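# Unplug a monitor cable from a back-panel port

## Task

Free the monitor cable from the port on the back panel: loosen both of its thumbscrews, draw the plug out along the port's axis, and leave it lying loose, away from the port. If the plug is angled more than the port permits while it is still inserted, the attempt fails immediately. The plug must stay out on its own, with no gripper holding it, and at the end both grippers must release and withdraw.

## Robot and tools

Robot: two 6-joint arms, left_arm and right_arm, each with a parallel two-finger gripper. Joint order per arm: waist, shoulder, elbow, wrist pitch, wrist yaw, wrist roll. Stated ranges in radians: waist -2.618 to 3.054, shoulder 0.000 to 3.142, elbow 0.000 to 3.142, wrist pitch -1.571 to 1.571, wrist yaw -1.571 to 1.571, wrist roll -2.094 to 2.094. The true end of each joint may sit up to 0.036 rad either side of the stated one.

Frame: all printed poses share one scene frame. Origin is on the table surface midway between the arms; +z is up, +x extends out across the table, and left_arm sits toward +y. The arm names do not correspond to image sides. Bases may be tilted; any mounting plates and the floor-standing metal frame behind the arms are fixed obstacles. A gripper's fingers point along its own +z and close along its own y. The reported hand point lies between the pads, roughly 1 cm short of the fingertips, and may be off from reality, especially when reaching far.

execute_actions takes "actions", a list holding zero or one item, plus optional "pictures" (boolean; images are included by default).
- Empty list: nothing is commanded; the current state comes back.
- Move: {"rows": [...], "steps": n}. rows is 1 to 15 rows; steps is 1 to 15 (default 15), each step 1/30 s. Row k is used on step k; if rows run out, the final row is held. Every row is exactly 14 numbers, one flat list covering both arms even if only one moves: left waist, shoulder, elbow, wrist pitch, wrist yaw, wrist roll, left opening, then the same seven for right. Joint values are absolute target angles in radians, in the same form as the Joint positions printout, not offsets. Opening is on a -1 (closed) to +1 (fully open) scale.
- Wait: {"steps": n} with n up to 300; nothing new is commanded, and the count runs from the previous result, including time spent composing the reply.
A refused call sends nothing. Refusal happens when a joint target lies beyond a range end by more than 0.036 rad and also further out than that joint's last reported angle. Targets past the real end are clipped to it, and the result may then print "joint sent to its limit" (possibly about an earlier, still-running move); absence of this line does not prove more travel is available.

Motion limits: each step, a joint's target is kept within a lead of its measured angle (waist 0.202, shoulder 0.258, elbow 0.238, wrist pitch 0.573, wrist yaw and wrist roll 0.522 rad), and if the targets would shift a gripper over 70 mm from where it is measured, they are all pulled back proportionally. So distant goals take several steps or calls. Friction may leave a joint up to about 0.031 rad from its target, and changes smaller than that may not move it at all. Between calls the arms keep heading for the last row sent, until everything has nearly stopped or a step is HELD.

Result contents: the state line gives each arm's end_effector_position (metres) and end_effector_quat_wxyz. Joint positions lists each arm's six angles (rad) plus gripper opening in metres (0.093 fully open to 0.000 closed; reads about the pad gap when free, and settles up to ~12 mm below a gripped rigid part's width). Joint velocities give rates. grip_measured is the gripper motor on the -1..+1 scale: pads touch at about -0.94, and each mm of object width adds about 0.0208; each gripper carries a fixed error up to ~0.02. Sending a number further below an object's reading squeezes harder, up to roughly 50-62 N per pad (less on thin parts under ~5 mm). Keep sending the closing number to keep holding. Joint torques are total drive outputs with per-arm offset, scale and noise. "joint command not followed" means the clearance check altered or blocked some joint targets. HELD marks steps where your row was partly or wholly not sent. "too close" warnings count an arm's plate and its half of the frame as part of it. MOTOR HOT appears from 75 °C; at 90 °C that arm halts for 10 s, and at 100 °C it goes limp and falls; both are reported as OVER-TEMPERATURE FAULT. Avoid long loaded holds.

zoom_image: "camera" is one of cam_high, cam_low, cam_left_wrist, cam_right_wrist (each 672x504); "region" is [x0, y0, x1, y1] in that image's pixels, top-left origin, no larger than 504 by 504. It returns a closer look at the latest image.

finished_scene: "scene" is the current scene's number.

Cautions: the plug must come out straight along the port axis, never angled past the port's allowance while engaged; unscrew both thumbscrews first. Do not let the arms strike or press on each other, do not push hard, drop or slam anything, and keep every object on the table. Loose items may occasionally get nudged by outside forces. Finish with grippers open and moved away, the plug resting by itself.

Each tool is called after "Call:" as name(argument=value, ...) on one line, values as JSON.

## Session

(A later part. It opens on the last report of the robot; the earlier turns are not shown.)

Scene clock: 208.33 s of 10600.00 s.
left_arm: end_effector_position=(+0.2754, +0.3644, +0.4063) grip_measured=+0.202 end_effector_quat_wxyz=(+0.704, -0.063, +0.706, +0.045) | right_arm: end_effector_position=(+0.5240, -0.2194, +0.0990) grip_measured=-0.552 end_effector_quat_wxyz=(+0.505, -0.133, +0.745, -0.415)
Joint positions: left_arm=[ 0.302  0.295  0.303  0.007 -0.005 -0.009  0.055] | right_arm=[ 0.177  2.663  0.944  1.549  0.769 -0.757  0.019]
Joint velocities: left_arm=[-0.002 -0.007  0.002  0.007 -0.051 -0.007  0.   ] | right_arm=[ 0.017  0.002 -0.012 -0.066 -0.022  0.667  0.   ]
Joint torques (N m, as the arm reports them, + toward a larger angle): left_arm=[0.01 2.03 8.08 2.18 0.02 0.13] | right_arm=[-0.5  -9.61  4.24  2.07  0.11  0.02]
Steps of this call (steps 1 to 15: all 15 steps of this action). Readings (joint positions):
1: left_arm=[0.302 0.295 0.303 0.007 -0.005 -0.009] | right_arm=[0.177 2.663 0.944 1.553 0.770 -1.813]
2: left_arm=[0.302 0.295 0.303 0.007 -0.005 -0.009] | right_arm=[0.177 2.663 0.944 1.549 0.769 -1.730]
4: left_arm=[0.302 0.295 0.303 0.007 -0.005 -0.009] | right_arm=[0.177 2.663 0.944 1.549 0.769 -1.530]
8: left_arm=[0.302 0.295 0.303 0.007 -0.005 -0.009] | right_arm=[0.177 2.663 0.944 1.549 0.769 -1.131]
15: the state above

Call:
execute_actions(actions=[{"rows":[[0.3,0.3,0.3,0,0,0,0.2,0.172,2.668,0.952,1.555,0.76,-0.6,-0.9],[0.3,0.3,0.3,0,0,0,0.2,0.172,2.668,0.952,1.555,0.76,-2,-0.9]]}], pictures=false)

Call:
execute_actions(actions=[{"rows":[[0.3,0.3,0.3,0,0,0,0.2,0.172,2.668,0.952,1.555,0.76,-1.85,-0.55],[0.3,0.3,0.3,0,0,0,0.2,0.172,2.668,0.952,1.555,0.76,-0.4,-0.55]]}], pictures=false)

Call:
execute_actions(actions=[{"rows":[[0.3,0.3,0.3,0,0,0,0.2,0.172,2.668,0.952,1.555,0.76,-0.6,-0.9],[0.3,0.3,0.3,0,0,0,0.2,0.172,2.668,0.952,1.555,0.76,-2,-0.9]]}], pictures=false)

Call:
execute_actions(actions=[{"rows":[[0.3,0.3,0.3,0,0,0,0.2,0.172,2.668,0.952,1.555,0.76,-1.85,-0.55],[0.3,0.3,0.3,0,0,0,0.2,0.172,2.668,0.952,1.555,0.76,-0.4,-0.55]]}], pictures=false)

Call:
execute_actions(actions=[{"rows":[[0.3,0.3,0.3,0,0,0,0.2,0.172,2.668,0.952,1.555,0.76,-0.6,-0.9],[0.3,0.3,0.3,0,0,0,0.2,0.172,2.668,0.952,1.555,0.76,-2,-0.9]]}], pictures=false)

Call:
execute_actions(actions=[{"rows":[[0.3,0.3,0.3,0,0,0,0.2,0.172,2.668,0.952,1.555,0.76,-1.85,-0.55],[0.3,0.3,0.3,0,0,0,0.2,0.172,2.668,0.952,1.555,0.76,-0.4,-0.55]]}], pictures=false)

Call:
execute_actions(actions=[{"rows":[[0.3,0.3,0.3,0,0,0,0.2,0.172,2.668,0.952,1.555,0.76,-0.6,-0.9],[0.3,0.3,0.3,0,0,0,0.2,0.172,2.668,0.952,1.555,0.76,-2,-0.9]]}], pictures=false)

Call:
execute_actions(actions=[{"rows":[[0.3,0.3,0.3,0,0,0,0.2,0.172,2.668,0.952,1.555,0.76,-1.85,-0.55],[0.3,0.3,0.3,0,0,0,0.2,0.172,2.668,0.952,1.555,0.76,-0.4,-0.55]]}], pictures=false)

Call:
execute_actions(actions=[{"rows":[[0.3,0.3,0.3,0,0,0,0.2,0.172,2.668,0.952,1.555,0.76,-0.6,-0.9],[0.3,0.3,0.3,0,0,0,0.2,0.172,2.668,0.952,1.555,0.76,-2,-0.9]]}], pictures=false)

Call:
execute_actions(actions=[{"rows":[[0.3,0.3,0.3,0,0,0,0.2,0.172,2.668,0.952,1.555,0.76,-1.85,-0.55],[0.3,0.3,0.3,0,0,0,0.2,0.172,2.668,0.952,1.555,0.76,-0.4,-0.55]]}], pictures=false)

Call:
execute_actions(actions=[{"rows":[[0.3,0.3,0.3,0,0,0,0.2,0.172,2.668,0.952,1.555,0.76,-0.6,-0.9],[0.3,0.3,0.3,0,0,0,0.2,0.172,2.668,0.952,1.555,0.76,-2,-0.9]]}], pictures=false)

Call:
execute_actions(actions=[{"rows":[[0.3,0.3,0.3,0,0,0,0.2,0.172,2.668,0.952,1.555,0.76,-1.85,-0.55],[0.3,0.3,0.3,0,0,0,0.2,0.172,2.668,0.952,1.555,0.76,-0.4,-0.55]]}], pictures=false)

Call:
execute_actions(actions=[{"rows":[[0.3,0.3,0.3,0,0,0,0.2,0.172,2.668,0.952,1.555,0.76,-0.6,-0.9],[0.3,0.3,0.3,0,0,0,0.2,0.172,2.668,0.952,1.555,0.76,-2,-0.9]]}], pictures=false)

Call:
execute_actions(actions=[{"rows":[[0.3,0.3,0.3,0,0,0,0.2,0.172,2.668,0.952,1.555,0.76,-1.85,-0.55],[0.3,0.3,0.3,0,0,0,0.2,0.172,2.668,0.952,1.555,0.76,-0.4,-0.55]]}], pictures=false)

Call:
execute_actions(actions=[{"rows":[[0.3,0.3,0.3,0,0,0,0.2,0.172,2.668,0.952,1.555,0.76,-0.6,-0.9],[0.3,0.3,0.3,0,0,0,0.2,0.172,2.668,0.952,1.555,0.76,-2,-0.9]]}], pictures=false)

Call:
execute_actions(actions=[{"rows":[[0.3,0.3,0.3,0,0,0,0.2,0.172,2.668,0.952,1.555,0.76,-1.85,-0.55],[0.3,0.3,0.3,0,0,0,0.2,0.172,2.668,0.952,1.555,0.76,-0.6,-0.55]],"steps":6}])

Call:
zoom_image(camera="cam_right_wrist", region=[200,220,480,500])

Scene clock: 225.83 s of 10600.00 s.
left_arm: end_effector_position=(+0.2754, +0.3644, +0.4063) grip_measured=+0.202 end_effector_quat_wxyz=(+0.704, -0.063, +0.706, +0.045) | right_arm: end_effector_position=(+0.5239, -0.2198, +0.1003) grip_measured=-0.892 end_effector_quat_wxyz=(+0.220, -0.495, +0.571, -0.618)
Joint positions: left_arm=[ 0.302  0.295  0.303  0.007 -0.005 -0.009  0.055] | right_arm=[ 0.177  2.663  0.944  1.555  0.773 -1.838  0.002]
Joint velocities: left_arm=[ 0.002 -0.012  0.007  0.051  0.022 -0.022 -0.002] | right_arm=[ 0.002  0.017  0.007 -0.037  0.022 -1.033 -0.   ]
Joint torques (N m, as the arm reports them, + toward a larger angle): left_arm=[0.05 2.09 8.09 2.14 0.03 0.14] | right_arm=[-0.58 -9.53  4.1   1.96  0.   -0.07]
Steps of this call (steps 1 to 30: the robot went on to your last target; steps 31 to 90: nothing new was sent; then 14.00 s passed at rest; steps 91 to 105: all 15 steps of this action). Readings (joint positions):
91: left_arm=[0.302 0.295 0.303 0.007 -0.005 -0.009] | right_arm=[0.177 2.663 0.944 1.549 0.769 -0.651]
92: left_arm=[0.302 0.295 0.303 0.007 -0.005 -0.009] | right_arm=[0.176 2.663 0.944 1.552 0.770 -0.733]
94: left_arm=[0.302 0.295 0.303 0.007 -0.005 -0.009] | right_arm=[0.176 2.663 0.944 1.552 0.770 -0.934]
98: left_arm=[0.302 0.295 0.303 0.007 -0.005 -0.009] | right_arm=[0.176 2.663 0.944 1.556 0.771 -1.334]
105: the state above

Scene clock: 226.33 s of 10600.00 s.
left_arm: end_effector_position=(+0.2754, +0.3644, +0.4063) grip_measured=+0.202 end_effector_quat_wxyz=(+0.704, -0.063, +0.706, +0.045) | right_arm: end_effector_position=(+0.5242, -0.2190, +0.0990) grip_measured=-0.552 end_effector_quat_wxyz=(+0.537, -0.073, +0.753, -0.372)
Joint positions: left_arm=[ 0.302  0.295  0.303  0.007 -0.005 -0.009  0.055] | right_arm=[ 0.177  2.663  0.944  1.549  0.767 -0.593  0.019]
Joint velocities: left_arm=[ 0.002  0.017 -0.022 -0.051 -0.007  0.007  0.   ] | right_arm=[-0.007 -0.017 -0.012 -0.022  0.007  1.223  0.001]
Joint torques (N m, as the arm reports them, + toward a larger angle): left_arm=[0.01 2.02 8.03 2.18 0.05 0.14] | right_arm=[-0.57 -9.79  4.02  1.94  0.14  0.12]
Steps of this call (steps 1 to 15: all 15 steps of this action). Readings (joint positions):
1: left_arm=[0.302 0.295 0.303 0.007 -0.005 -0.009] | right_arm=[0.177 2.663 0.944 1.553 0.772 -1.844]
2: left_arm=[0.302 0.295 0.303 0.007 -0.005 -0.009] | right_arm=[0.177 2.663 0.944 1.548 0.770 -1.760]
4: left_arm=[0.302 0.295 0.303 0.007 -0.005 -0.009] | right_arm=[0.177 2.663 0.944 1.548 0.768 -1.560]
8: left_arm=[0.302 0.295 0.303 0.007 -0.005 -0.009] | right_arm=[0.177 2.663 0.944 1.548 0.767 -1.161]
15: the state above

Scene clock: 226.83 s of 10600.00 s.
left_arm: end_effector_position=(+0.2754, +0.3644, +0.4063) grip_measured=+0.202 end_effector_quat_wxyz=(+0.704, -0.063, +0.706, +0.045) | right_arm: end_effector_position=(+0.5241, -0.2192, +0.1003) grip_measured=-0.892 end_effector_quat_wxyz=(+0.227, -0.489, +0.575, -0.615)
Joint positions: left_arm=[ 0.302  0.295  0.303  0.007 -0.005 -0.009  0.055] | right_arm=[ 0.177  2.663  0.944  1.555  0.77  -1.817  0.002]
Joint velocities: left_arm=[ 0.002 -0.007 -0.017 -0.037 -0.022 -0.081  0.   ] | right_arm=[ 0.002 -0.022 -0.002 -0.066 -0.007 -1.165  0.   ]
Joint torques (N m, as the arm reports them, + toward a larger angle): left_arm=[-0.04  2.15  7.85  2.14  0.04  0.12] | right_arm=[-0.92 -9.87  4.19  1.97  0.09 -0.13]
Steps of this call (steps 1 to 15: all 15 steps of this action). Readings (joint positions):
1: left_arm=[0.302 0.295 0.303 0.007 -0.005 -0.009] | right_arm=[0.177 2.663 0.944 1.550 0.767 -0.587]
2: left_arm=[0.302 0.295 0.303 0.007 -0.005 -0.009] | right_arm=[0.177 2.663 0.944 1.554 0.769 -0.672]
4: left_arm=[0.302 0.295 0.303 0.007 -0.005 -0.009] | right_arm=[0.177 2.663 0.944 1.555 0.769 -0.873]
8: left_arm=[0.302 0.295 0.303 0.007 -0.005 -0.009] | right_arm=[0.177 2.663 0.944 1.558 0.769 -1.272]
15: the state above

Scene clock: 227.33 s of 10600.00 s.
left_arm: end_effector_position=(+0.2754, +0.3644, +0.4063) grip_measured=+0.202 end_effector_quat_wxyz=(+0.704, -0.063, +0.706, +0.045) | right_arm: end_effector_position=(+0.5242, -0.2187, +0.0989) grip_measured=-0.552 end_effector_quat_wxyz=(+0.539, -0.071, +0.754, -0.370)
Joint positions: left_arm=[ 0.302  0.295  0.303  0.007 -0.005 -0.009  0.055] | right_arm=[ 0.177  2.663  0.944  1.548  0.766 -0.586  0.019]
Joint velocities: left_arm=[-0.007  0.007 -0.002  0.007  0.051  0.051  0.001] | right_arm=[-0.007 -0.007  0.007  0.037 -0.007  1.048  0.   ]
Joint torques (N m, as the arm reports them, + toward a larger angle): left_arm=[0.06 2.03 8.06 2.14 0.04 0.15] | right_arm=[-0.38 -9.63  4.23  1.95  0.12  0.09]
Steps of this call (steps 1 to 15: all 15 steps of this action). Readings (joint positions):
1: left_arm=[0.302 0.295 0.303 0.007 -0.005 -0.009] | right_arm=[0.178 2.663 0.944 1.552 0.769 -1.827]
2: left_arm=[0.302 0.295 0.303 0.007 -0.005 -0.009] | right_arm=[0.177 2.663 0.944 1.548 0.768 -1.743]
4: left_arm=[0.302 0.295 0.303 0.007 -0.005 -0.009] | right_arm=[0.177 2.663 0.944 1.548 0.767 -1.543]
8: left_arm=[0.302 0.295 0.303 0.007 -0.005 -0.009] | right_arm=[0.177 2.663 0.944 1.548 0.766 -1.144]
15: the state above

Scene clock: 227.83 s of 10600.00 s.
left_arm: end_effector_position=(+0.2754, +0.3644, +0.4063) grip_measured=+0.202 end_effector_quat_wxyz=(+0.704, -0.063, +0.706, +0.045) | right_arm: end_effector_position=(+0.5241, -0.2189, +0.1002) grip_measured=-0.892 end_effector_quat_wxyz=(+0.228, -0.489, +0.576, -0.615)
Joint positions: left_arm=[ 0.302  0.295  0.303  0.007 -0.005 -0.009  0.055] | right_arm=[ 0.178  2.663  0.944  1.555  0.771 -1.814  0.002]
Joint velocities: left_arm=[-0.002  0.012 -0.012  0.022 -0.066  0.007  0.   ] | right_arm=[-0.012 -0.002  0.007  0.037 -0.007 -1.15   0.   ]
Joint torques (N m, as the arm reports them, + toward a larger angle): left_arm=[0.02 1.97 7.97 2.16 0.05 0.12] | right_arm=[-0.75 -9.8   4.45  2.02  0.05 -0.14]
Steps of this call (steps 1 to 15: all 15 steps of this action). Readings (joint positions):
1: left_arm=[0.302 0.295 0.303 0.007 -0.005 -0.009] | right_arm=[0.177 2.663 0.944 1.550 0.766 -0.581]
2: left_arm=[0.302 0.295 0.303 0.007 -0.005 -0.009] | right_arm=[0.177 2.663 0.944 1.554 0.769 -0.667]
4: left_arm=[0.302 0.295 0.303 0.007 -0.005 -0.009] | right_arm=[0.177 2.663 0.944 1.555 0.770 -0.868]
8: left_arm=[0.302 0.295 0.303 0.007 -0.005 -0.009] | right_arm=[0.177 2.663 0.944 1.558 0.770 -1.267]
15: the state above

Scene clock: 228.33 s of 10600.00 s.
left_arm: end_effector_position=(+0.2754, +0.3644, +0.4063) grip_measured=+0.202 end_effector_quat_wxyz=(+0.704, -0.063, +0.706, +0.045) | right_arm: end_effector_position=(+0.5242, -0.2185, +0.0989) grip_measured=-0.552 end_effector_quat_wxyz=(+0.539, -0.070, +0.754, -0.370)
Joint positions: left_arm=[ 0.302  0.295  0.303  0.007 -0.005 -0.009  0.055] | right_arm=[ 0.178  2.663  0.944  1.548  0.766 -0.585  0.019]
Joint velocities: left_arm=[-0.002  0.002 -0.002  0.007  0.051  0.037 -0.   ] | right_arm=[ 0.002 -0.022  0.007 -0.022 -0.037  1.179 -0.002]
Joint torques (N m, as the arm reports them, + toward a larger angle): left_arm=[0.04 1.98 7.96 2.15 0.04 0.12] | right_arm=[-0.68 -9.61  4.37  2.03  0.08  0.13]
Steps of this call (steps 1 to 15: all 15 steps of this action). Readings (joint positions):
1: left_arm=[0.302 0.295 0.303 0.007 -0.005 -0.009] | right_arm=[0.178 2.663 0.944 1.552 0.770 -1.825]
2: left_arm=[0.302 0.295 0.303 0.007 -0.005 -0.009] | right_arm=[0.178 2.663 0.944 1.548 0.769 -1.742]
4: left_arm=[0.302 0.295 0.303 0.007 -0.005 -0.009] | right_arm=[0.178 2.663 0.944 1.548 0.767 -1.541]
8: left_arm=[0.302 0.295 0.303 0.007 -0.005 -0.009] | right_arm=[0.178 2.663 0.944 1.548 0.767 -1.143]
15: the state above

Scene clock: 228.83 s of 10600.00 s.
left_arm: end_effector_position=(+0.2754, +0.3644, +0.4063) grip_measured=+0.202 end_effector_quat_wxyz=(+0.704, -0.063, +0.706, +0.045) | right_arm: end_effector_position=(+0.5240, -0.2190, +0.1003) grip_measured=-0.891 end_effector_quat_wxyz=(+0.228, -0.488, +0.576, -0.615)
Joint positions: left_arm=[ 0.302  0.295  0.303  0.007 -0.005 -0.009  0.055] | right_arm=[ 0.178  2.663  0.944  1.555  0.771 -1.814  0.002]
Joint velocities: left_arm=[-0.002 -0.017  0.022  0.007  0.007 -0.037 -0.   ] | right_arm=[ 0.007 -0.017 -0.002  0.022 -0.022 -1.121 -0.   ]
Joint torques (N m, as the arm reports them, + toward a larger angle): left_arm=[0.01 1.94 8.   2.14 0.02 0.12] | right_arm=[-0.52 -9.69  4.09  2.02  0.05 -0.13]
Steps of this call (steps 1 to 15: all 15 steps of this action). Readings (joint positions):
1: left_arm=[0.302 0.295 0.303 0.007 -0.005 -0.009] | right_arm=[0.178 2.663 0.944 1.550 0.766 -0.581]
2: left_arm=[0.302 0.295 0.303 0.007 -0.005 -0.009] | right_arm=[0.177 2.663 0.944 1.554 0.769 -0.666]
4: left_arm=[0.302 0.295 0.303 0.007 -0.005 -0.009] | right_arm=[0.177 2.663 0.944 1.555 0.770 -0.867]
8: left_arm=[0.302 0.295 0.303 0.007 -0.005 -0.009] | right_arm=[0.177 2.663 0.944 1.558 0.770 -1.266]
15: the state above

Scene clock: 229.33 s of 10600.00 s.
left_arm: end_effector_position=(+0.2754, +0.3644, +0.4063) grip_measured=+0.202 end_effector_quat_wxyz=(+0.704, -0.063, +0.706, +0.045) | right_arm: end_effector_position=(+0.5241, -0.2186, +0.0989) grip_measured=-0.552 end_effector_quat_wxyz=(+0.539, -0.070, +0.754, -0.370)
Joint positions: left_arm=[ 0.302  0.295  0.303  0.007 -0.005 -0.009  0.055] | right_arm=[ 0.178  2.663  0.944  1.548  0.767 -0.585  0.019]
Joint velocities: left_arm=[ 0.007 -0.002 -0.012 -0.037 -0.037 -0.007 -0.   ] | right_arm=[ 0.012 -0.002  0.017 -0.066 -0.022  1.282  0.   ]
Joint torques (N m, as the arm reports them, + toward a larger angle): left_arm=[0.03 2.   7.95 2.11 0.03 0.11] | right_arm=[-0.64 -9.54  3.88  2.02  0.06  0.04]
Steps of this call (steps 1 to 15: all 15 steps of this action). Readings (joint positions):
1: left_arm=[0.302 0.295 0.303 0.007 -0.005 -0.009] | right_arm=[0.178 2.663 0.944 1.552 0.770 -1.825]
2: left_arm=[0.302 0.295 0.303 0.007 -0.005 -0.009] | right_arm=[0.178 2.663 0.944 1.548 0.769 -1.742]
4: left_arm=[0.302 0.295 0.303 0.007 -0.005 -0.009] | right_arm=[0.178 2.663 0.944 1.548 0.767 -1.541]
8: left_arm=[0.302 0.295 0.303 0.007 -0.005 -0.009] | right_arm=[0.178 2.663 0.944 1.548 0.767 -1.142]
15: the state above

Scene clock: 229.83 s of 10600.00 s.
left_arm: end_effector_position=(+0.2754, +0.3644, +0.4063) grip_measured=+0.202 end_effector_quat_wxyz=(+0.704, -0.063, +0.706, +0.045) | right_arm: end_effector_position=(+0.5240, -0.2189, +0.1003) grip_measured=-0.891 end_effector_quat_wxyz=(+0.228, -0.488, +0.576, -0.615)
Joint positions: left_arm=[ 0.302  0.295  0.303  0.007 -0.005 -0.009  0.055] | right_arm=[ 0.178  2.663  0.944  1.555  0.771 -1.814  0.002]
Joint velocities: left_arm=[-0.007 -0.007 -0.017 -0.037  0.007 -0.022 -0.   ] | right_arm=[-0.007  0.002  0.002 -0.051  0.037 -1.165 -0.001]
Joint torques (N m, as the arm reports them, + toward a larger angle): left_arm=[0.12 2.05 8.01 2.16 0.04 0.11] | right_arm=[-0.8  -9.69  4.29  2.09  0.03 -0.14]
Steps of this call (steps 1 to 15: all 15 steps of this action). Readings (joint positions):
1: left_arm=[0.302 0.295 0.303 0.007 -0.005 -0.009] | right_arm=[0.178 2.663 0.944 1.550 0.766 -0.581]
2: left_arm=[0.302 0.295 0.303 0.007 -0.005 -0.009] | right_arm=[0.177 2.663 0.944 1.554 0.769 -0.666]
4: left_arm=[0.302 0.295 0.303 0.007 -0.005 -0.009] | right_arm=[0.177 2.663 0.944 1.555 0.770 -0.867]
8: left_arm=[0.302 0.295 0.303 0.007 -0.005 -0.009] | right_arm=[0.177 2.663 0.944 1.558 0.771 -1.266]
15: the state above

Scene clock: 230.33 s of 10600.00 s.
left_arm: end_effector_position=(+0.2754, +0.3644, +0.4063) grip_measured=+0.202 end_effector_quat_wxyz=(+0.704, -0.063, +0.706, +0.045) | right_arm: end_effector_position=(+0.5241, -0.2186, +0.0989) grip_measured=-0.552 end_effector_quat_wxyz=(+0.539, -0.070, +0.754, -0.370)
Joint positions: left_arm=[ 0.302  0.295  0.303  0.007 -0.005 -0.009  0.055] | right_arm=[ 0.178  2.663  0.944  1.548  0.767 -0.585  0.019]
Joint velocities: left_arm=[ 0.017 -0.002 -0.007  0.037 -0.007 -0.037 -0.001] | right_arm=[ 0.017 -0.022  0.007 -0.022 -0.007  1.165 -0.001]
Joint torques (N m, as the arm reports them, + toward a larger angle): left_arm=[0.02 2.03 8.03 2.17 0.05 0.11] | right_arm=[-0.78 -9.81  4.46  2.05  0.07  0.03]
Steps of this call (steps 1 to 15: all 15 steps of this action). Readings (joint positions):
1: left_arm=[0.302 0.295 0.303 0.007 -0.005 -0.009] | right_arm=[0.178 2.663 0.944 1.552 0.771 -1.825]
2: left_arm=[0.302 0.295 0.303 0.007 -0.005 -0.009] | right_arm=[0.178 2.663 0.944 1.548 0.769 -1.742]
4: left_arm=[0.302 0.295 0.303 0.007 -0.005 -0.009] | right_arm=[0.178 2.663 0.944 1.548 0.768 -1.541]
8: left_arm=[0.302 0.295 0.303 0.007 -0.005 -0.009] | right_arm=[0.178 2.663 0.944 1.548 0.767 -1.142]
15: the state above

Scene clock: 230.83 s of 10600.00 s.
left_arm: end_effector_position=(+0.2754, +0.3644, +0.4063) grip_measured=+0.202 end_effector_quat_wxyz=(+0.704, -0.063, +0.706, +0.045) | right_arm: end_effector_position=(+0.5240, -0.2192, +0.1004) grip_measured=-0.891 end_effector_quat_wxyz=(+0.228, -0.488, +0.576, -0.615)
Joint positions: left_arm=[ 0.302  0.295  0.303  0.007 -0.005 -0.009  0.055] | right_arm=[ 0.178  2.663  0.944  1.556  0.772 -1.814  0.002]
Joint velocities: left_arm=[-0.002 -0.002 -0.022 -0.007 -0.037  0.022 -0.001] | right_arm=[ 0.002 -0.012 -0.002 -0.11  -0.037 -1.194 -0.001]
Joint torques (N m, as the arm reports them, + toward a larger angle): left_arm=[0.02 2.01 7.97 2.15 0.03 0.12] | right_arm=[-0.81 -9.77  4.37  1.98  0.06 -0.13]
Steps of this call (steps 1 to 15: all 15 steps of this action). Readings (joint positions):
1: left_arm=[0.302 0.295 0.303 0.007 -0.005 -0.009] | right_arm=[0.178 2.663 0.944 1.550 0.767 -0.581]
2: left_arm=[0.302 0.295 0.303 0.007 -0.005 -0.009] | right_arm=[0.177 2.663 0.944 1.553 0.769 -0.666]
4: left_arm=[0.302 0.295 0.303 0.007 -0.005 -0.009] | right_arm=[0.177 2.663 0.944 1.554 0.770 -0.867]
8: left_arm=[0.302 0.295 0.303 0.007 -0.005 -0.009] | right_arm=[0.177 2.663 0.944 1.558 0.771 -1.266]
15: the state above

Scene clock: 231.33 s of 10600.00 s.
left_arm: end_effector_position=(+0.2754, +0.3644, +0.4063) grip_measured=+0.202 end_effector_quat_wxyz=(+0.704, -0.063, +0.706, +0.045) | right_arm: end_effector_position=(+0.5241, -0.2186, +0.0989) grip_measured=-0.552 end_effector_quat_wxyz=(+0.539, -0.070, +0.754, -0.370)
Joint positions: left_arm=[ 0.302  0.295  0.303  0.007 -0.005 -0.009  0.055] | right_arm=[ 0.178  2.663  0.944  1.548  0.767 -0.585  0.019]
Joint velocities: left_arm=[-0.012  0.017  0.002  0.022 -0.022  0.007 -0.001] | right_arm=[ 0.002 -0.007  0.007 -0.037 -0.007  1.15  -0.   ]
Joint torques (N m, as the arm reports them, + toward a larger angle): left_arm=[0.02 2.13 7.97 2.14 0.06 0.11] | right_arm=[-0.68 -9.8   4.15  2.06  0.06 -0.01]
Steps of this call (steps 1 to 15: all 15 steps of this action). Readings (joint positions):
1: left_arm=[0.302 0.295 0.303 0.007 -0.005 -0.009] | right_arm=[0.178 2.663 0.944 1.553 0.771 -1.825]
2: left_arm=[0.302 0.295 0.303 0.007 -0.005 -0.009] | right_arm=[0.178 2.663 0.944 1.548 0.769 -1.742]
4: left_arm=[0.302 0.295 0.303 0.007 -0.005 -0.009] | right_arm=[0.178 2.663 0.944 1.548 0.768 -1.541]
8: left_arm=[0.302 0.295 0.303 0.007 -0.005 -0.009] | right_arm=[0.178 2.663 0.944 1.548 0.767 -1.142]
15: the state above

Scene clock: 231.83 s of 10600.00 s.
left_arm: end_effector_position=(+0.2754, +0.3644, +0.4063) grip_measured=+0.202 end_effector_quat_wxyz=(+0.704, -0.063, +0.706, +0.045) | right_arm: end_effector_position=(+0.5240, -0.2192, +0.1006) grip_measured=-0.891 end_effector_quat_wxyz=(+0.228, -0.487, +0.576, -0.615)
Joint positions: left_arm=[ 0.302  0.295  0.303  0.007 -0.005 -0.009  0.055] | right_arm=[ 0.178  2.663  0.944  1.557  0.772 -1.814  0.002]
Joint velocities: left_arm=[-0.007 -0.012 -0.017 -0.007 -0.066  0.007 -0.   ] | right_arm=[-0.007  0.002  0.007  0.007 -0.022 -1.15   0.001]
Joint torques (N m, as the arm reports them, + toward a larger angle): left_arm=[0.05 2.03 8.05 2.15 0.04 0.14] | right_arm=[-0.69 -9.62  4.41  1.98 -0.07 -0.1 ]
Steps of this call (steps 1 to 15: all 15 steps of this action). Readings (joint positions):
1: left_arm=[0.302 0.295 0.303 0.007 -0.005 -0.009] | right_arm=[0.178 2.663 0.944 1.550 0.767 -0.581]
2: left_arm=[0.302 0.295 0.303 0.007 -0.005 -0.009] | right_arm=[0.177 2.663 0.944 1.553 0.769 -0.665]
4: left_arm=[0.302 0.295 0.303 0.007 -0.005 -0.009] | right_arm=[0.177 2.663 0.944 1.554 0.770 -0.866]
8: left_arm=[0.302 0.295 0.303 0.007 -0.005 -0.009] | right_arm=[0.177 2.663 0.944 1.558 0.771 -1.266]
15: the state above

Scene clock: 232.33 s of 10600.00 s.
left_arm: end_effector_position=(+0.2754, +0.3644, +0.4063) grip_measured=+0.202 end_effector_quat_wxyz=(+0.704, -0.063, +0.706, +0.045) | right_arm: end_effector_position=(+0.5242, -0.2186, +0.0991) grip_measured=-0.552 end_effector_quat_wxyz=(+0.539, -0.070, +0.753, -0.370)
Joint positions: left_arm=[ 0.302  0.295  0.303  0.007 -0.005 -0.009  0.055] | right_arm=[ 0.178  2.663  0.944  1.549  0.767 -0.585  0.019]
Joint velocities: left_arm=[-0.012  0.007 -0.007  0.022 -0.007 -0.051  0.001] | right_arm=[ 0.012  0.017  0.002  0.007  0.051  1.194 -0.001]
Joint torques (N m, as the arm reports them, + toward a larger angle): left_arm=[-0.08  2.07  8.    2.13  0.09  0.15] | right_arm=[-0.6  -9.61  4.35  1.93  0.14  0.11]
Steps of this call (steps 1 to 15: all 15 steps of this action). Readings (joint positions):
1: left_arm=[0.302 0.295 0.303 0.007 -0.005 -0.009] | right_arm=[0.178 2.663 0.944 1.554 0.771 -1.824]
2: left_arm=[0.302 0.295 0.303 0.007 -0.005 -0.009] | right_arm=[0.178 2.663 0.944 1.550 0.770 -1.741]
4: left_arm=[0.302 0.295 0.303 0.007 -0.005 -0.009] | right_arm=[0.178 2.663 0.944 1.550 0.768 -1.541]
8: left_arm=[0.302 0.295 0.303 0.007 -0.005 -0.009] | right_arm=[0.178 2.663 0.944 1.549 0.767 -1.142]
15: the state above

Scene clock: 232.83 s of 10600.00 s.
left_arm: end_effector_position=(+0.2754, +0.3644, +0.4063) grip_measured=+0.202 end_effector_quat_wxyz=(+0.704, -0.063, +0.706, +0.045) | right_arm: end_effector_position=(+0.5240, -0.2195, +0.1011) grip_measured=-0.891 end_effector_quat_wxyz=(+0.229, -0.486, +0.576, -0.616)
Joint positions: left_arm=[ 0.302  0.295  0.303  0.007 -0.005 -0.009  0.055] | right_arm=[ 0.178  2.663  0.944  1.559  0.774 -1.814  0.002]
Joint velocities: left_arm=[-0.002 -0.002 -0.012  0.007  0.037 -0.007  0.001] | right_arm=[-0.017 -0.002 -0.002  0.022  0.095 -1.179 -0.001]
Joint torques (N m, as the arm reports them, + toward a larger angle): left_arm=[0.06 2.   7.94 2.15 0.05 0.13] | right_arm=[-0.83 -9.83  4.25  1.97 -0.07 -0.16]
Steps of this call (steps 1 to 15: all 15 steps of this action). Readings (joint positions):
1: left_arm=[0.302 0.295 0.303 0.007 -0.005 -0.009] | right_arm=[0.178 2.663 0.944 1.550 0.767 -0.581]
2: left_arm=[0.302 0.295 0.303 0.007 -0.005 -0.009] | right_arm=[0.177 2.663 0.944 1.554 0.769 -0.665]
4: left_arm=[0.302 0.295 0.303 0.007 -0.005 -0.009] | right_arm=[0.177 2.663 0.944 1.555 0.770 -0.867]
8: left_arm=[0.302 0.295 0.303 0.007 -0.005 -0.009] | right_arm=[0.177 2.663 0.944 1.559 0.771 -1.266]
15: the state above

Scene clock: 233.03 s of 10600.00 s.
left_arm: end_effector_position=(+0.2754, +0.3644, +0.4063) grip_measured=+0.202 end_effector_quat_wxyz=(+0.704, -0.063, +0.706, +0.045) | right_arm: end_effector_position=(+0.5242, -0.2189, +0.0996) grip_measured=-0.552 end_effector_quat_wxyz=(+0.365, -0.342, +0.674, -0.543)
Joint positions: left_arm=[ 0.302  0.295  0.303  0.007 -0.005 -0.009  0.055] | right_arm=[ 0.177  2.663  0.944  1.552  0.768 -1.342  0.019]
Joint velocities: left_arm=[ 0.007  0.007 -0.007  0.037 -0.037  0.037 -0.001] | right_arm=[ 0.002 -0.027  0.007 -0.051  0.037  2.747  0.001]
Joint torques (N m, as the arm reports them, + toward a larger angle): left_arm=[0.04 2.01 8.05 2.16 0.04 0.12] | right_arm=[-0.38 -9.79  4.4   2.08  0.05  0.14]
Steps of this call (steps 1 to 6: all 6 steps of this action). Readings (joint positions):
1: left_arm=[0.302 0.295 0.303 0.007 -0.005 -0.009] | right_arm=[0.178 2.663 0.944 1.558 0.772 -1.824]
2: left_arm=[0.302 0.295 0.303 0.007 -0.005 -0.009] | right_arm=[0.177 2.663 0.944 1.553 0.771 -1.742]
4: left_arm=[0.302 0.295 0.303 0.007 -0.005 -0.009] | right_arm=[0.177 2.663 0.944 1.552 0.769 -1.541]
6: the state above

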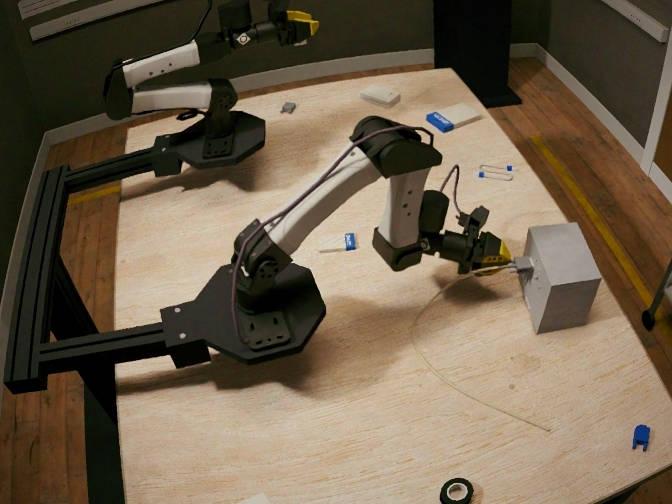

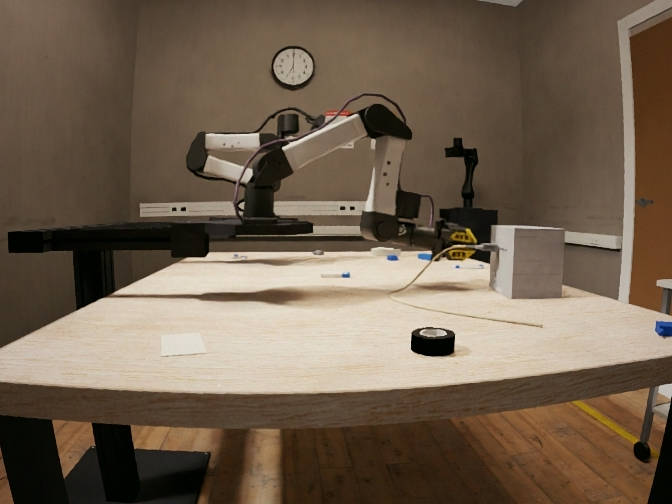

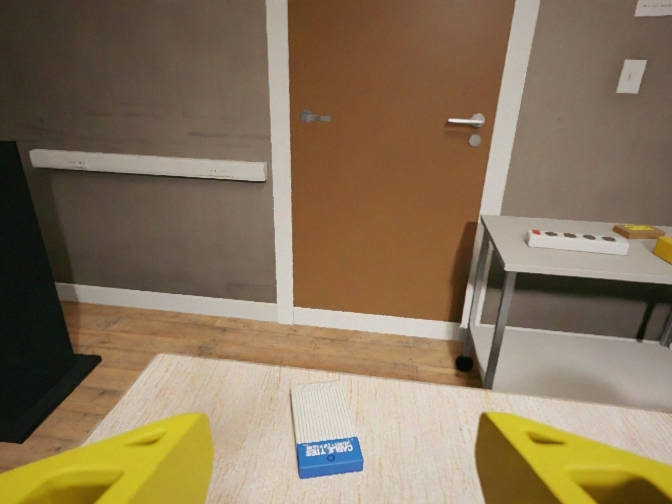

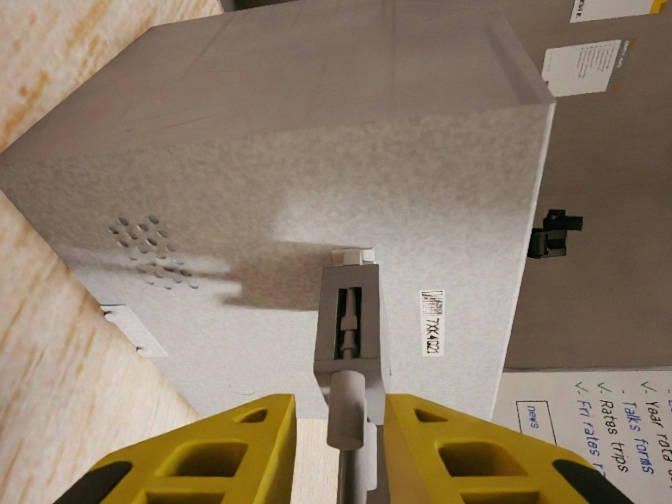

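Region (200, 220, 480, 500) of cam_right_wrist's 672x504 image, scaled by 1.800, with more detail than that image has.

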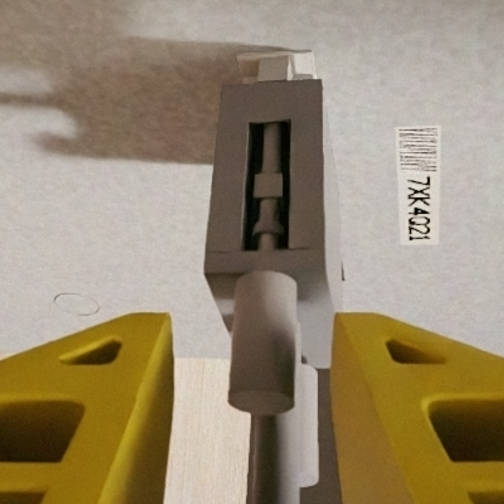

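Call:
execute_actions(actions=[{"rows":[[0.3,0.3,0.3,0,0,0,0.2,0.172,2.668,0.952,1.555,0.76,-0.6,-0.9],[0.3,0.3,0.3,0,0,0,0.2,0.172,2.668,0.952,1.555,0.76,-1.85,-0.9]]}], pictures=false)

Call:
execute_actions(actions=[{"rows":[[0.3,0.3,0.3,0,0,0,0.2,0.172,2.668,0.952,1.555,0.76,-1.75,-0.55],[0.3,0.3,0.3,0,0,0,0.2,0.172,2.668,0.952,1.555,0.76,-0.5,-0.55]]}], pictures=false)

Call:
execute_actions(actions=[{"rows":[[0.3,0.3,0.3,0,0,0,0.2,0.172,2.668,0.952,1.555,0.76,-0.6,-0.9],[0.3,0.3,0.3,0,0,0,0.2,0.172,2.668,0.952,1.555,0.76,-1.85,-0.9]]}], pictures=false)

Call:
execute_actions(actions=[{"rows":[[0.3,0.3,0.3,0,0,0,0.2,0.172,2.668,0.952,1.555,0.76,-1.75,-0.55],[0.3,0.3,0.3,0,0,0,0.2,0.172,2.668,0.952,1.555,0.76,-0.5,-0.55]]}], pictures=false)

Call:
execute_actions(actions=[{"rows":[[0.3,0.3,0.3,0,0,0,0.2,0.172,2.668,0.952,1.555,0.76,-0.6,-0.9],[0.3,0.3,0.3,0,0,0,0.2,0.172,2.668,0.952,1.555,0.76,-1.85,-0.9]]}], pictures=false)

Call:
execute_actions(actions=[{"rows":[[0.3,0.3,0.3,0,0,0,0.2,0.172,2.668,0.952,1.555,0.76,-1.75,-0.55],[0.3,0.3,0.3,0,0,0,0.2,0.172,2.668,0.952,1.555,0.76,-0.5,-0.55]]}], pictures=false)

Call:
execute_actions(actions=[{"rows":[[0.3,0.3,0.3,0,0,0,0.2,0.172,2.668,0.952,1.555,0.76,-0.6,-0.9],[0.3,0.3,0.3,0,0,0,0.2,0.172,2.668,0.952,1.555,0.76,-1.85,-0.9]]}], pictures=false)

Call:
execute_actions(actions=[{"rows":[[0.3,0.3,0.3,0,0,0,0.2,0.172,2.668,0.952,1.555,0.76,-1.75,-0.55],[0.3,0.3,0.3,0,0,0,0.2,0.172,2.668,0.952,1.555,0.76,-0.5,-0.55]]}], pictures=false)

Call:
execute_actions(actions=[{"rows":[[0.3,0.3,0.3,0,0,0,0.2,0.172,2.668,0.952,1.555,0.76,-0.6,-0.9],[0.3,0.3,0.3,0,0,0,0.2,0.172,2.668,0.952,1.555,0.76,-1.85,-0.9]]}], pictures=false)

Call:
execute_actions(actions=[{"rows":[[0.3,0.3,0.3,0,0,0,0.2,0.172,2.668,0.952,1.555,0.76,-1.75,-0.55],[0.3,0.3,0.3,0,0,0,0.2,0.172,2.668,0.952,1.555,0.76,-0.5,-0.55]]}], pictures=false)

Call:
execute_actions(actions=[{"rows":[[0.3,0.3,0.3,0,0,0,0.2,0.172,2.668,0.952,1.555,0.76,-0.6,-0.9],[0.3,0.3,0.3,0,0,0,0.2,0.172,2.668,0.952,1.555,0.76,-1.85,-0.9]]}], pictures=false)

Call:
execute_actions(actions=[{"rows":[[0.3,0.3,0.3,0,0,0,0.2,0.172,2.668,0.952,1.555,0.76,-1.75,-0.55],[0.3,0.3,0.3,0,0,0,0.2,0.172,2.668,0.952,1.555,0.76,-0.6,-0.55]],"steps":5}])

Call:
zoom_image(camera="cam_right_wrist", region=[200,220,480,500])

Scene clock: 245.67 s of 10600.00 s.
left_arm: end_effector_position=(+0.2754, +0.3644, +0.4063) grip_measured=+0.202 end_effector_quat_wxyz=(+0.704, -0.063, +0.706, +0.045) | right_arm: end_effector_position=(+0.5241, -0.2197, +0.1014) grip_measured=-0.891 end_effector_quat_wxyz=(+0.258, -0.459, +0.598, -0.605)
Joint positions: left_arm=[ 0.302  0.295  0.303  0.007 -0.005 -0.009  0.055] | right_arm=[ 0.177  2.663  0.944  1.561  0.772 -1.721  0.002]
Joint velocities: left_arm=[ 0.007  0.017  0.007 -0.022  0.007  0.022 -0.001] | right_arm=[ 0.007 -0.027 -0.017 -0.037  0.007 -0.711  0.   ]
Joint torques (N m, as the arm reports them, + toward a larger angle): left_arm=[0.05 1.98 7.94 2.16 0.03 0.15] | right_arm=[-0.55 -9.62  4.35  1.98 -0.03 -0.12]
Steps of this call (steps 1 to 45: the robot went on to your last target; steps 46 to 110: nothing new was sent; then 8.47 s passed at rest; steps 111 to 125: all 15 steps of this action). Readings (joint positions):
111: left_arm=[0.302 0.295 0.303 0.007 -0.005 -0.009] | right_arm=[0.177 2.663 0.944 1.552 0.767 -0.609]
112: left_arm=[0.302 0.295 0.303 0.007 -0.005 -0.009] | right_arm=[0.177 2.663 0.944 1.553 0.769 -0.693]
114: left_arm=[0.302 0.295 0.303 0.007 -0.005 -0.009] | right_arm=[0.177 2.663 0.944 1.553 0.769 -0.894]
118: left_arm=[0.302 0.295 0.303 0.007 -0.005 -0.009] | right_arm=[0.177 2.663 0.944 1.560 0.771 -1.294]
125: the state above

Scene clock: 246.17 s of 10600.00 s.
left_arm: end_effector_position=(+0.2754, +0.3644, +0.4063) grip_measured=+0.202 end_effector_quat_wxyz=(+0.704, -0.063, +0.706, +0.045) | right_arm: end_effector_position=(+0.5242, -0.2192, +0.0996) grip_measured=-0.552 end_effector_quat_wxyz=(+0.533, -0.082, +0.751, -0.380)
Joint positions: left_arm=[ 0.302  0.295  0.303  0.007 -0.005 -0.009  0.055] | right_arm=[ 0.177  2.663  0.944  1.552  0.768 -0.622  0.019]
Joint velocities: left_arm=[-0.002 -0.012 -0.002  0.051  0.007 -0.022 -0.   ] | right_arm=[ 0.002 -0.002 -0.002 -0.037  0.022  0.813 -0.001]
Joint torques (N m, as the arm reports them, + toward a larger angle): left_arm=[-0.02  1.99  8.1   2.12  0.05  0.12] | right_arm=[-0.21 -9.58  4.51  2.03  0.11  0.16]
Steps of this call (steps 1 to 15: all 15 steps of this action). Readings (joint positions):
1: left_arm=[0.302 0.295 0.303 0.007 -0.005 -0.009] | right_arm=[0.177 2.663 0.944 1.559 0.771 -1.729]
2: left_arm=[0.302 0.295 0.303 0.007 -0.005 -0.009] | right_arm=[0.177 2.663 0.944 1.554 0.769 -1.645]
4: left_arm=[0.302 0.295 0.303 0.007 -0.005 -0.009] | right_arm=[0.177 2.663 0.944 1.553 0.768 -1.445]
8: left_arm=[0.302 0.295 0.303 0.007 -0.005 -0.009] | right_arm=[0.177 2.663 0.944 1.553 0.768 -1.046]
15: the state above

Scene clock: 246.67 s of 10600.00 s.
left_arm: end_effector_position=(+0.2754, +0.3644, +0.4063) grip_measured=+0.202 end_effector_quat_wxyz=(+0.704, -0.063, +0.706, +0.045) | right_arm: end_effector_position=(+0.5243, -0.2196, +0.1015) grip_measured=-0.891 end_effector_quat_wxyz=(+0.258, -0.459, +0.597, -0.605)
Joint positions: left_arm=[ 0.302  0.295  0.303  0.007 -0.005 -0.009  0.055] | right_arm=[ 0.177  2.663  0.944  1.562  0.77  -1.722  0.002]
Joint velocities: left_arm=[ 0.007  0.012 -0.002 -0.007 -0.022 -0.007 -0.   ] | right_arm=[-0.002  0.002 -0.002 -0.037 -0.037 -0.784 -0.   ]
Joint torques (N m, as the arm reports them, + toward a larger angle): left_arm=[-0.05  2.01  8.01  2.18  0.05  0.14] | right_arm=[-0.44 -9.52  4.39  1.89  0.08 -0.13]
Steps of this call (steps 1 to 15: all 15 steps of this action). Readings (joint positions):
1: left_arm=[0.302 0.295 0.303 0.007 -0.005 -0.009] | right_arm=[0.177 2.663 0.944 1.552 0.768 -0.615]
2: left_arm=[0.302 0.295 0.303 0.007 -0.005 -0.009] | right_arm=[0.177 2.663 0.944 1.554 0.768 -0.699]
4: left_arm=[0.302 0.295 0.303 0.007 -0.005 -0.009] | right_arm=[0.177 2.663 0.944 1.554 0.768 -0.900]
8: left_arm=[0.302 0.295 0.303 0.007 -0.005 -0.009] | right_arm=[0.177 2.663 0.944 1.560 0.769 -1.300]
15: the state above

Scene clock: 247.17 s of 10600.00 s.
left_arm: end_effector_position=(+0.2754, +0.3644, +0.4063) grip_measured=+0.202 end_effector_quat_wxyz=(+0.704, -0.063, +0.706, +0.045) | right_arm: end_effector_position=(+0.5243, -0.2191, +0.0997) grip_measured=-0.552 end_effector_quat_wxyz=(+0.533, -0.083, +0.751, -0.380)
Joint positions: left_arm=[ 0.302  0.295  0.303  0.007 -0.005 -0.009  0.055] | right_arm=[ 0.177  2.663  0.944  1.553  0.766 -0.622  0.019]
Joint velocities: left_arm=[ 0.002  0.007  0.017 -0.037 -0.007 -0.037  0.002] | right_arm=[ 0.002  0.002  0.002 -0.022 -0.007  0.784  0.001]
Joint torques (N m, as the arm reports them, + toward a larger angle): left_arm=[-0.03  2.    8.03  2.16  0.04  0.12] | right_arm=[-0.33 -9.57  4.39  1.97  0.15  0.11]
Steps of this call (steps 1 to 15: all 15 steps of this action). Readings (joint positions):
1: left_arm=[0.302 0.295 0.303 0.007 -0.005 -0.009] | right_arm=[0.177 2.663 0.944 1.560 0.769 -1.730]
2: left_arm=[0.302 0.295 0.303 0.007 -0.005 -0.009] | right_arm=[0.177 2.663 0.944 1.555 0.768 -1.646]
4: left_arm=[0.302 0.295 0.303 0.007 -0.005 -0.009] | right_arm=[0.177 2.663 0.944 1.553 0.767 -1.446]
8: left_arm=[0.302 0.295 0.303 0.007 -0.005 -0.009] | right_arm=[0.177 2.663 0.944 1.553 0.766 -1.047]
15: the state above

Scene clock: 247.67 s of 10600.00 s.
left_arm: end_effector_position=(+0.2754, +0.3644, +0.4063) grip_measured=+0.202 end_effector_quat_wxyz=(+0.704, -0.063, +0.706, +0.045) | right_arm: end_effector_position=(+0.5244, -0.2197, +0.1016) grip_measured=-0.891 end_effector_quat_wxyz=(+0.258, -0.459, +0.598, -0.605)
Joint positions: left_arm=[ 0.302  0.295  0.303  0.007 -0.005 -0.009  0.055] | right_arm=[ 0.176  2.663  0.944  1.562  0.77  -1.722  0.002]
Joint velocities: left_arm=[-0.022  0.002 -0.017  0.022 -0.051 -0.037 -0.001] | right_arm=[-0.017 -0.012 -0.002  0.051  0.037 -0.755  0.   ]
Joint torques (N m, as the arm reports them, + toward a larger angle): left_arm=[-0.02  2.02  7.91  2.15  0.03  0.08] | right_arm=[-0.24 -9.74  4.09  1.88  0.   -0.17]
Steps of this call (steps 1 to 15: all 15 steps of this action). Readings (joint positions):
1: left_arm=[0.302 0.295 0.303 0.007 -0.005 -0.009] | right_arm=[0.177 2.663 0.944 1.553 0.766 -0.616]
2: left_arm=[0.302 0.295 0.303 0.007 -0.005 -0.009] | right_arm=[0.176 2.663 0.944 1.555 0.768 -0.699]
4: left_arm=[0.302 0.295 0.303 0.007 -0.005 -0.009] | right_arm=[0.176 2.663 0.944 1.555 0.768 -0.901]
8: left_arm=[0.302 0.295 0.303 0.007 -0.005 -0.009] | right_arm=[0.176 2.663 0.944 1.561 0.768 -1.300]
15: the state above

Scene clock: 248.17 s of 10600.00 s.
left_arm: end_effector_position=(+0.2754, +0.3644, +0.4063) grip_measured=+0.202 end_effector_quat_wxyz=(+0.704, -0.063, +0.706, +0.045) | right_arm: end_effector_position=(+0.5244, -0.2192, +0.0998) grip_measured=-0.552 end_effector_quat_wxyz=(+0.534, -0.083, +0.751, -0.380)
Joint positions: left_arm=[ 0.302  0.295  0.303  0.007 -0.005 -0.009  0.055] | right_arm=[ 0.176  2.663  0.944  1.553  0.766 -0.622  0.019]
Joint velocities: left_arm=[-0.012 -0.002 -0.002  0.037  0.051  0.007 -0.   ] | right_arm=[-0.012  0.002 -0.002  0.022 -0.037  0.755  0.001]
Joint torques (N m, as the arm reports them, + toward a larger angle): left_arm=[-0.12  2.03  8.04  2.16  0.05  0.14] | right_arm=[-0.46 -9.56  4.12  1.96  0.12  0.11]
Steps of this call (steps 1 to 15: all 15 steps of this action). Readings (joint positions):
1: left_arm=[0.302 0.295 0.303 0.007 -0.005 -0.009] | right_arm=[0.176 2.663 0.944 1.560 0.768 -1.729]
2: left_arm=[0.302 0.295 0.303 0.007 -0.005 -0.009] | right_arm=[0.176 2.663 0.944 1.555 0.767 -1.646]
4: left_arm=[0.302 0.295 0.303 0.007 -0.005 -0.009] | right_arm=[0.176 2.663 0.944 1.553 0.766 -1.446]
8: left_arm=[0.302 0.295 0.303 0.007 -0.005 -0.009] | right_arm=[0.176 2.663 0.944 1.553 0.766 -1.047]
15: the state above

Scene clock: 248.67 s of 10600.00 s.
left_arm: end_effector_position=(+0.2754, +0.3644, +0.4063) grip_measured=+0.202 end_effector_quat_wxyz=(+0.704, -0.063, +0.706, +0.045) | right_arm: end_effector_position=(+0.5244, -0.2197, +0.1017) grip_measured=-0.891 end_effector_quat_wxyz=(+0.259, -0.459, +0.598, -0.605)
Joint positions: left_arm=[ 0.302  0.295  0.303  0.007 -0.005 -0.009  0.055] | right_arm=[ 0.176  2.663  0.944  1.563  0.769 -1.722  0.002]
Joint velocities: left_arm=[ 0.002 -0.002 -0.017  0.022 -0.022 -0.139 -0.001] | right_arm=[ 0.002  0.002 -0.007  0.066  0.007 -0.769 -0.   ]
Joint torques (N m, as the arm reports them, + toward a larger angle): left_arm=[-0.12  2.05  8.01  2.18  0.03  0.12] | right_arm=[-0.55 -9.36  4.24  1.97  0.03 -0.04]
Steps of this call (steps 1 to 15: all 15 steps of this action). Readings (joint positions):
1: left_arm=[0.302 0.295 0.303 0.007 -0.005 -0.009] | right_arm=[0.176 2.663 0.944 1.553 0.766 -0.616]
2: left_arm=[0.302 0.295 0.303 0.007 -0.005 -0.009] | right_arm=[0.176 2.663 0.944 1.555 0.767 -0.699]
4: left_arm=[0.302 0.295 0.303 0.007 -0.005 -0.009] | right_arm=[0.176 2.663 0.944 1.555 0.767 -0.901]
8: left_arm=[0.302 0.295 0.303 0.007 -0.005 -0.009] | right_arm=[0.176 2.663 0.944 1.561 0.768 -1.300]
15: the state above

Scene clock: 249.17 s of 10600.00 s.
left_arm: end_effector_position=(+0.2754, +0.3644, +0.4063) grip_measured=+0.202 end_effector_quat_wxyz=(+0.704, -0.063, +0.706, +0.045) | right_arm: end_effector_position=(+0.5244, -0.2192, +0.0997) grip_measured=-0.552 end_effector_quat_wxyz=(+0.533, -0.083, +0.751, -0.380)
Joint positions: left_arm=[ 0.302  0.295  0.303  0.007 -0.005 -0.009  0.055] | right_arm=[ 0.176  2.663  0.944  1.553  0.766 -0.622  0.019]
Joint velocities: left_arm=[ 0.002 -0.012 -0.002 -0.007  0.066  0.022  0.   ] | right_arm=[-0.007 -0.007 -0.002 -0.022 -0.051  0.828  0.   ]
Joint torques (N m, as the arm reports them, + toward a larger angle): left_arm=[0.   1.94 7.97 2.16 0.04 0.12] | right_arm=[-0.41 -9.5   4.29  2.01  0.1   0.16]
Steps of this call (steps 1 to 15: all 15 steps of this action). Readings (joint positions):
1: left_arm=[0.302 0.295 0.303 0.007 -0.005 -0.009] | right_arm=[0.176 2.663 0.944 1.560 0.768 -1.729]
2: left_arm=[0.302 0.295 0.303 0.007 -0.005 -0.009] | right_arm=[0.176 2.663 0.944 1.555 0.767 -1.646]
4: left_arm=[0.302 0.295 0.303 0.007 -0.005 -0.009] | right_arm=[0.176 2.663 0.944 1.553 0.766 -1.446]
8: left_arm=[0.302 0.295 0.303 0.007 -0.005 -0.009] | right_arm=[0.176 2.663 0.944 1.553 0.766 -1.047]
15: the state above

Scene clock: 249.67 s of 10600.00 s.
left_arm: end_effector_position=(+0.2754, +0.3644, +0.4063) grip_measured=+0.202 end_effector_quat_wxyz=(+0.704, -0.063, +0.706, +0.045) | right_arm: end_effector_position=(+0.5244, -0.2199, +0.1018) grip_measured=-0.891 end_effector_quat_wxyz=(+0.258, -0.458, +0.598, -0.605)
Joint positions: left_arm=[ 0.302  0.295  0.303  0.007 -0.005 -0.009  0.055] | right_arm=[ 0.176  2.663  0.944  1.563  0.77  -1.722  0.002]
Joint velocities: left_arm=[-0.012  0.002 -0.012 -0.007 -0.022 -0.022 -0.   ] | right_arm=[-0.007  0.007  0.002 -0.007  0.007 -0.784  0.   ]
Joint torques (N m, as the arm reports them, + toward a larger angle): left_arm=[-0.02  2.02  8.05  2.14  0.02  0.11] | right_arm=[-0.64 -9.57  4.12  1.93  0.06 -0.17]
Steps of this call (steps 1 to 15: all 15 steps of this action). Readings (joint positions):
1: left_arm=[0.302 0.295 0.303 0.007 -0.005 -0.009] | right_arm=[0.176 2.663 0.944 1.553 0.766 -0.616]
2: left_arm=[0.302 0.295 0.303 0.007 -0.005 -0.009] | right_arm=[0.176 2.663 0.944 1.554 0.767 -0.699]
4: left_arm=[0.302 0.295 0.303 0.007 -0.005 -0.009] | right_arm=[0.176 2.663 0.944 1.555 0.767 -0.901]
8: left_arm=[0.302 0.295 0.303 0.007 -0.005 -0.009] | right_arm=[0.176 2.663 0.944 1.561 0.768 -1.300]
15: the state above

Scene clock: 250.17 s of 10600.00 s.
left_arm: end_effector_position=(+0.2754, +0.3644, +0.4063) grip_measured=+0.202 end_effector_quat_wxyz=(+0.704, -0.063, +0.706, +0.045) | right_arm: end_effector_position=(+0.5244, -0.2194, +0.0998) grip_measured=-0.552 end_effector_quat_wxyz=(+0.534, -0.082, +0.751, -0.380)
Joint positions: left_arm=[ 0.302  0.295  0.303  0.007 -0.005 -0.009  0.055] | right_arm=[ 0.176  2.663  0.944  1.553  0.766 -0.622  0.019]
Joint velocities: left_arm=[ 0.002 -0.007 -0.017  0.007 -0.037  0.037 -0.001] | right_arm=[-0.012 -0.002  0.007 -0.051  0.037  0.725  0.001]
Joint torques (N m, as the arm reports them, + toward a larger angle): left_arm=[-0.02  2.05  8.02  2.17  0.06  0.13] | right_arm=[-0.52 -9.86  4.32  1.97  0.03  0.16]
Steps of this call (steps 1 to 15: all 15 steps of this action). Readings (joint positions):
1: left_arm=[0.302 0.295 0.303 0.007 -0.005 -0.009] | right_arm=[0.176 2.663 0.944 1.561 0.768 -1.729]
2: left_arm=[0.302 0.295 0.303 0.007 -0.005 -0.009] | right_arm=[0.176 2.663 0.944 1.556 0.767 -1.646]
4: left_arm=[0.302 0.295 0.303 0.007 -0.005 -0.009] | right_arm=[0.176 2.663 0.944 1.554 0.766 -1.446]
8: left_arm=[0.302 0.295 0.303 0.007 -0.005 -0.009] | right_arm=[0.176 2.663 0.944 1.554 0.766 -1.047]
15: the state above

Scene clock: 250.67 s of 10600.00 s.
left_arm: end_effector_position=(+0.2754, +0.3644, +0.4063) grip_measured=+0.202 end_effector_quat_wxyz=(+0.704, -0.063, +0.706, +0.045) | right_arm: end_effector_position=(+0.5245, -0.2200, +0.1024) grip_measured=-0.891 end_effector_quat_wxyz=(+0.259, -0.457, +0.597, -0.606)
Joint positions: left_arm=[ 0.302  0.295  0.303  0.007 -0.005 -0.009  0.055] | right_arm=[ 0.176  2.663  0.944  1.566  0.771 -1.723  0.002]
Joint velocities: left_arm=[ 0.007 -0.007  0.007  0.081 -0.022 -0.022 -0.001] | right_arm=[ 0.027 -0.022 -0.012  0.051 -0.022 -0.74  -0.001]
Joint torques (N m, as the arm reports them, + toward a larger angle): left_arm=[-0.1   2.06  7.89  2.18  0.03  0.11] | right_arm=[ -0.27 -10.02   4.32   1.88   0.08  -0.14]
Steps of this call (steps 1 to 15: all 15 steps of this action). Readings (joint positions):
1: left_arm=[0.302 0.295 0.303 0.007 -0.005 -0.009] | right_arm=[0.176 2.663 0.944 1.553 0.766 -0.615]
2: left_arm=[0.302 0.295 0.303 0.007 -0.005 -0.009] | right_arm=[0.176 2.663 0.944 1.555 0.767 -0.699]
4: left_arm=[0.302 0.295 0.303 0.007 -0.005 -0.009] | right_arm=[0.176 2.663 0.944 1.555 0.767 -0.901]
8: left_arm=[0.302 0.295 0.303 0.007 -0.005 -0.009] | right_arm=[0.176 2.663 0.944 1.562 0.768 -1.300]
15: the state above

Scene clock: 250.83 s of 10600.00 s.
left_arm: end_effector_position=(+0.2754, +0.3644, +0.4063) grip_measured=+0.202 end_effector_quat_wxyz=(+0.704, -0.063, +0.706, +0.045) | right_arm: end_effector_position=(+0.5244, -0.2196, +0.1005) grip_measured=-0.552 end_effector_quat_wxyz=(+0.365, -0.342, +0.673, -0.545)
Joint positions: left_arm=[ 0.302  0.295  0.303  0.007 -0.005 -0.009  0.055] | right_arm=[ 0.176  2.663  0.944  1.557  0.768 -1.347  0.019]
Joint velocities: left_arm=[ 0.007  0.007  0.007  0.066  0.022  0.037 -0.   ] | right_arm=[-0.002  0.002 -0.017  0.051 -0.007  2.835  0.   ]
Joint torques (N m, as the arm reports them, + toward a larger angle): left_arm=[-0.1   2.01  8.11  2.15  0.07  0.11] | right_arm=[ -0.59 -10.11   4.28   1.96   0.13   0.06]
Steps of this call (steps 1 to 5: all 5 steps of this action). Readings (joint positions):
1: left_arm=[0.302 0.295 0.303 0.007 -0.005 -0.009] | right_arm=[0.176 2.663 0.944 1.564 0.769 -1.730]
2: left_arm=[0.302 0.295 0.303 0.007 -0.005 -0.009] | right_arm=[0.176 2.663 0.944 1.559 0.769 -1.647]
4: left_arm=[0.302 0.295 0.303 0.007 -0.005 -0.009] | right_arm=[0.176 2.663 0.944 1.557 0.768 -1.447]
5: the state above

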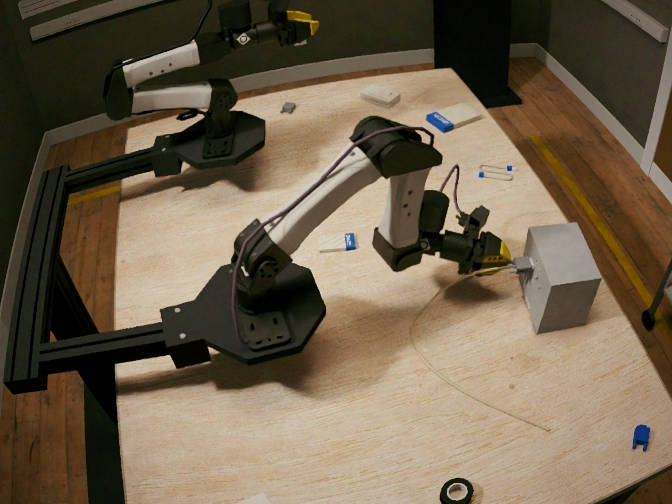

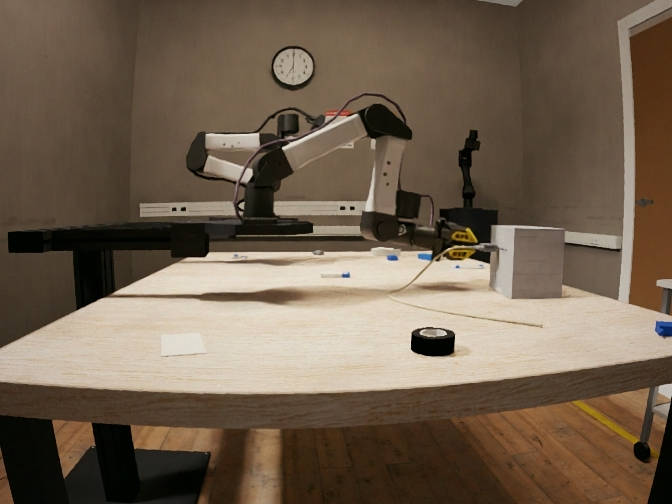

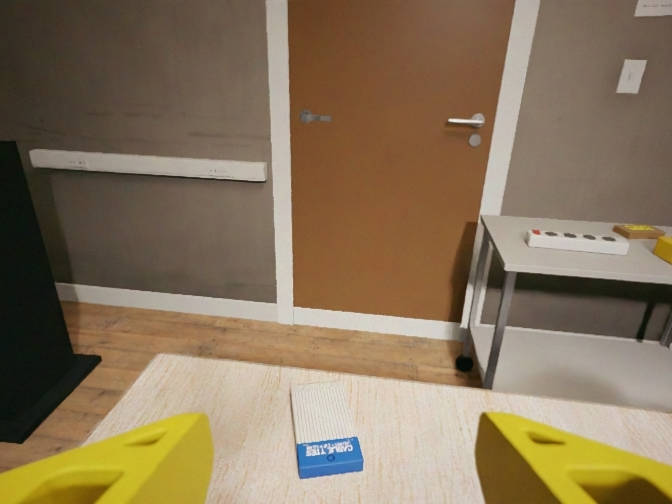

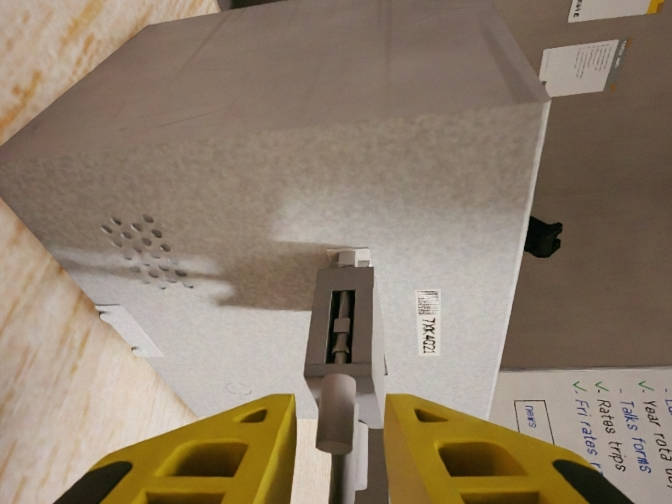

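Region (200, 220, 480, 500) of cam_right_wrist's 672x504 image, scaled by 1.800, with more detail than that image has.

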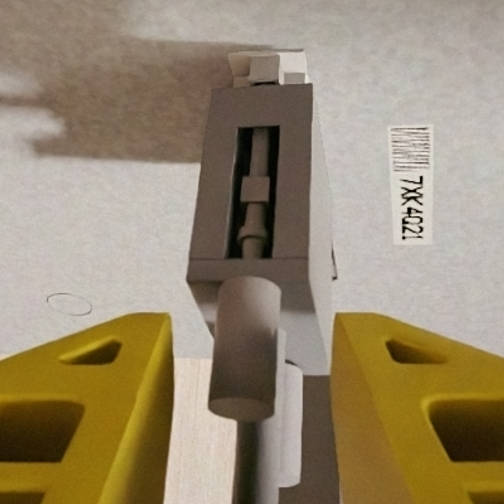

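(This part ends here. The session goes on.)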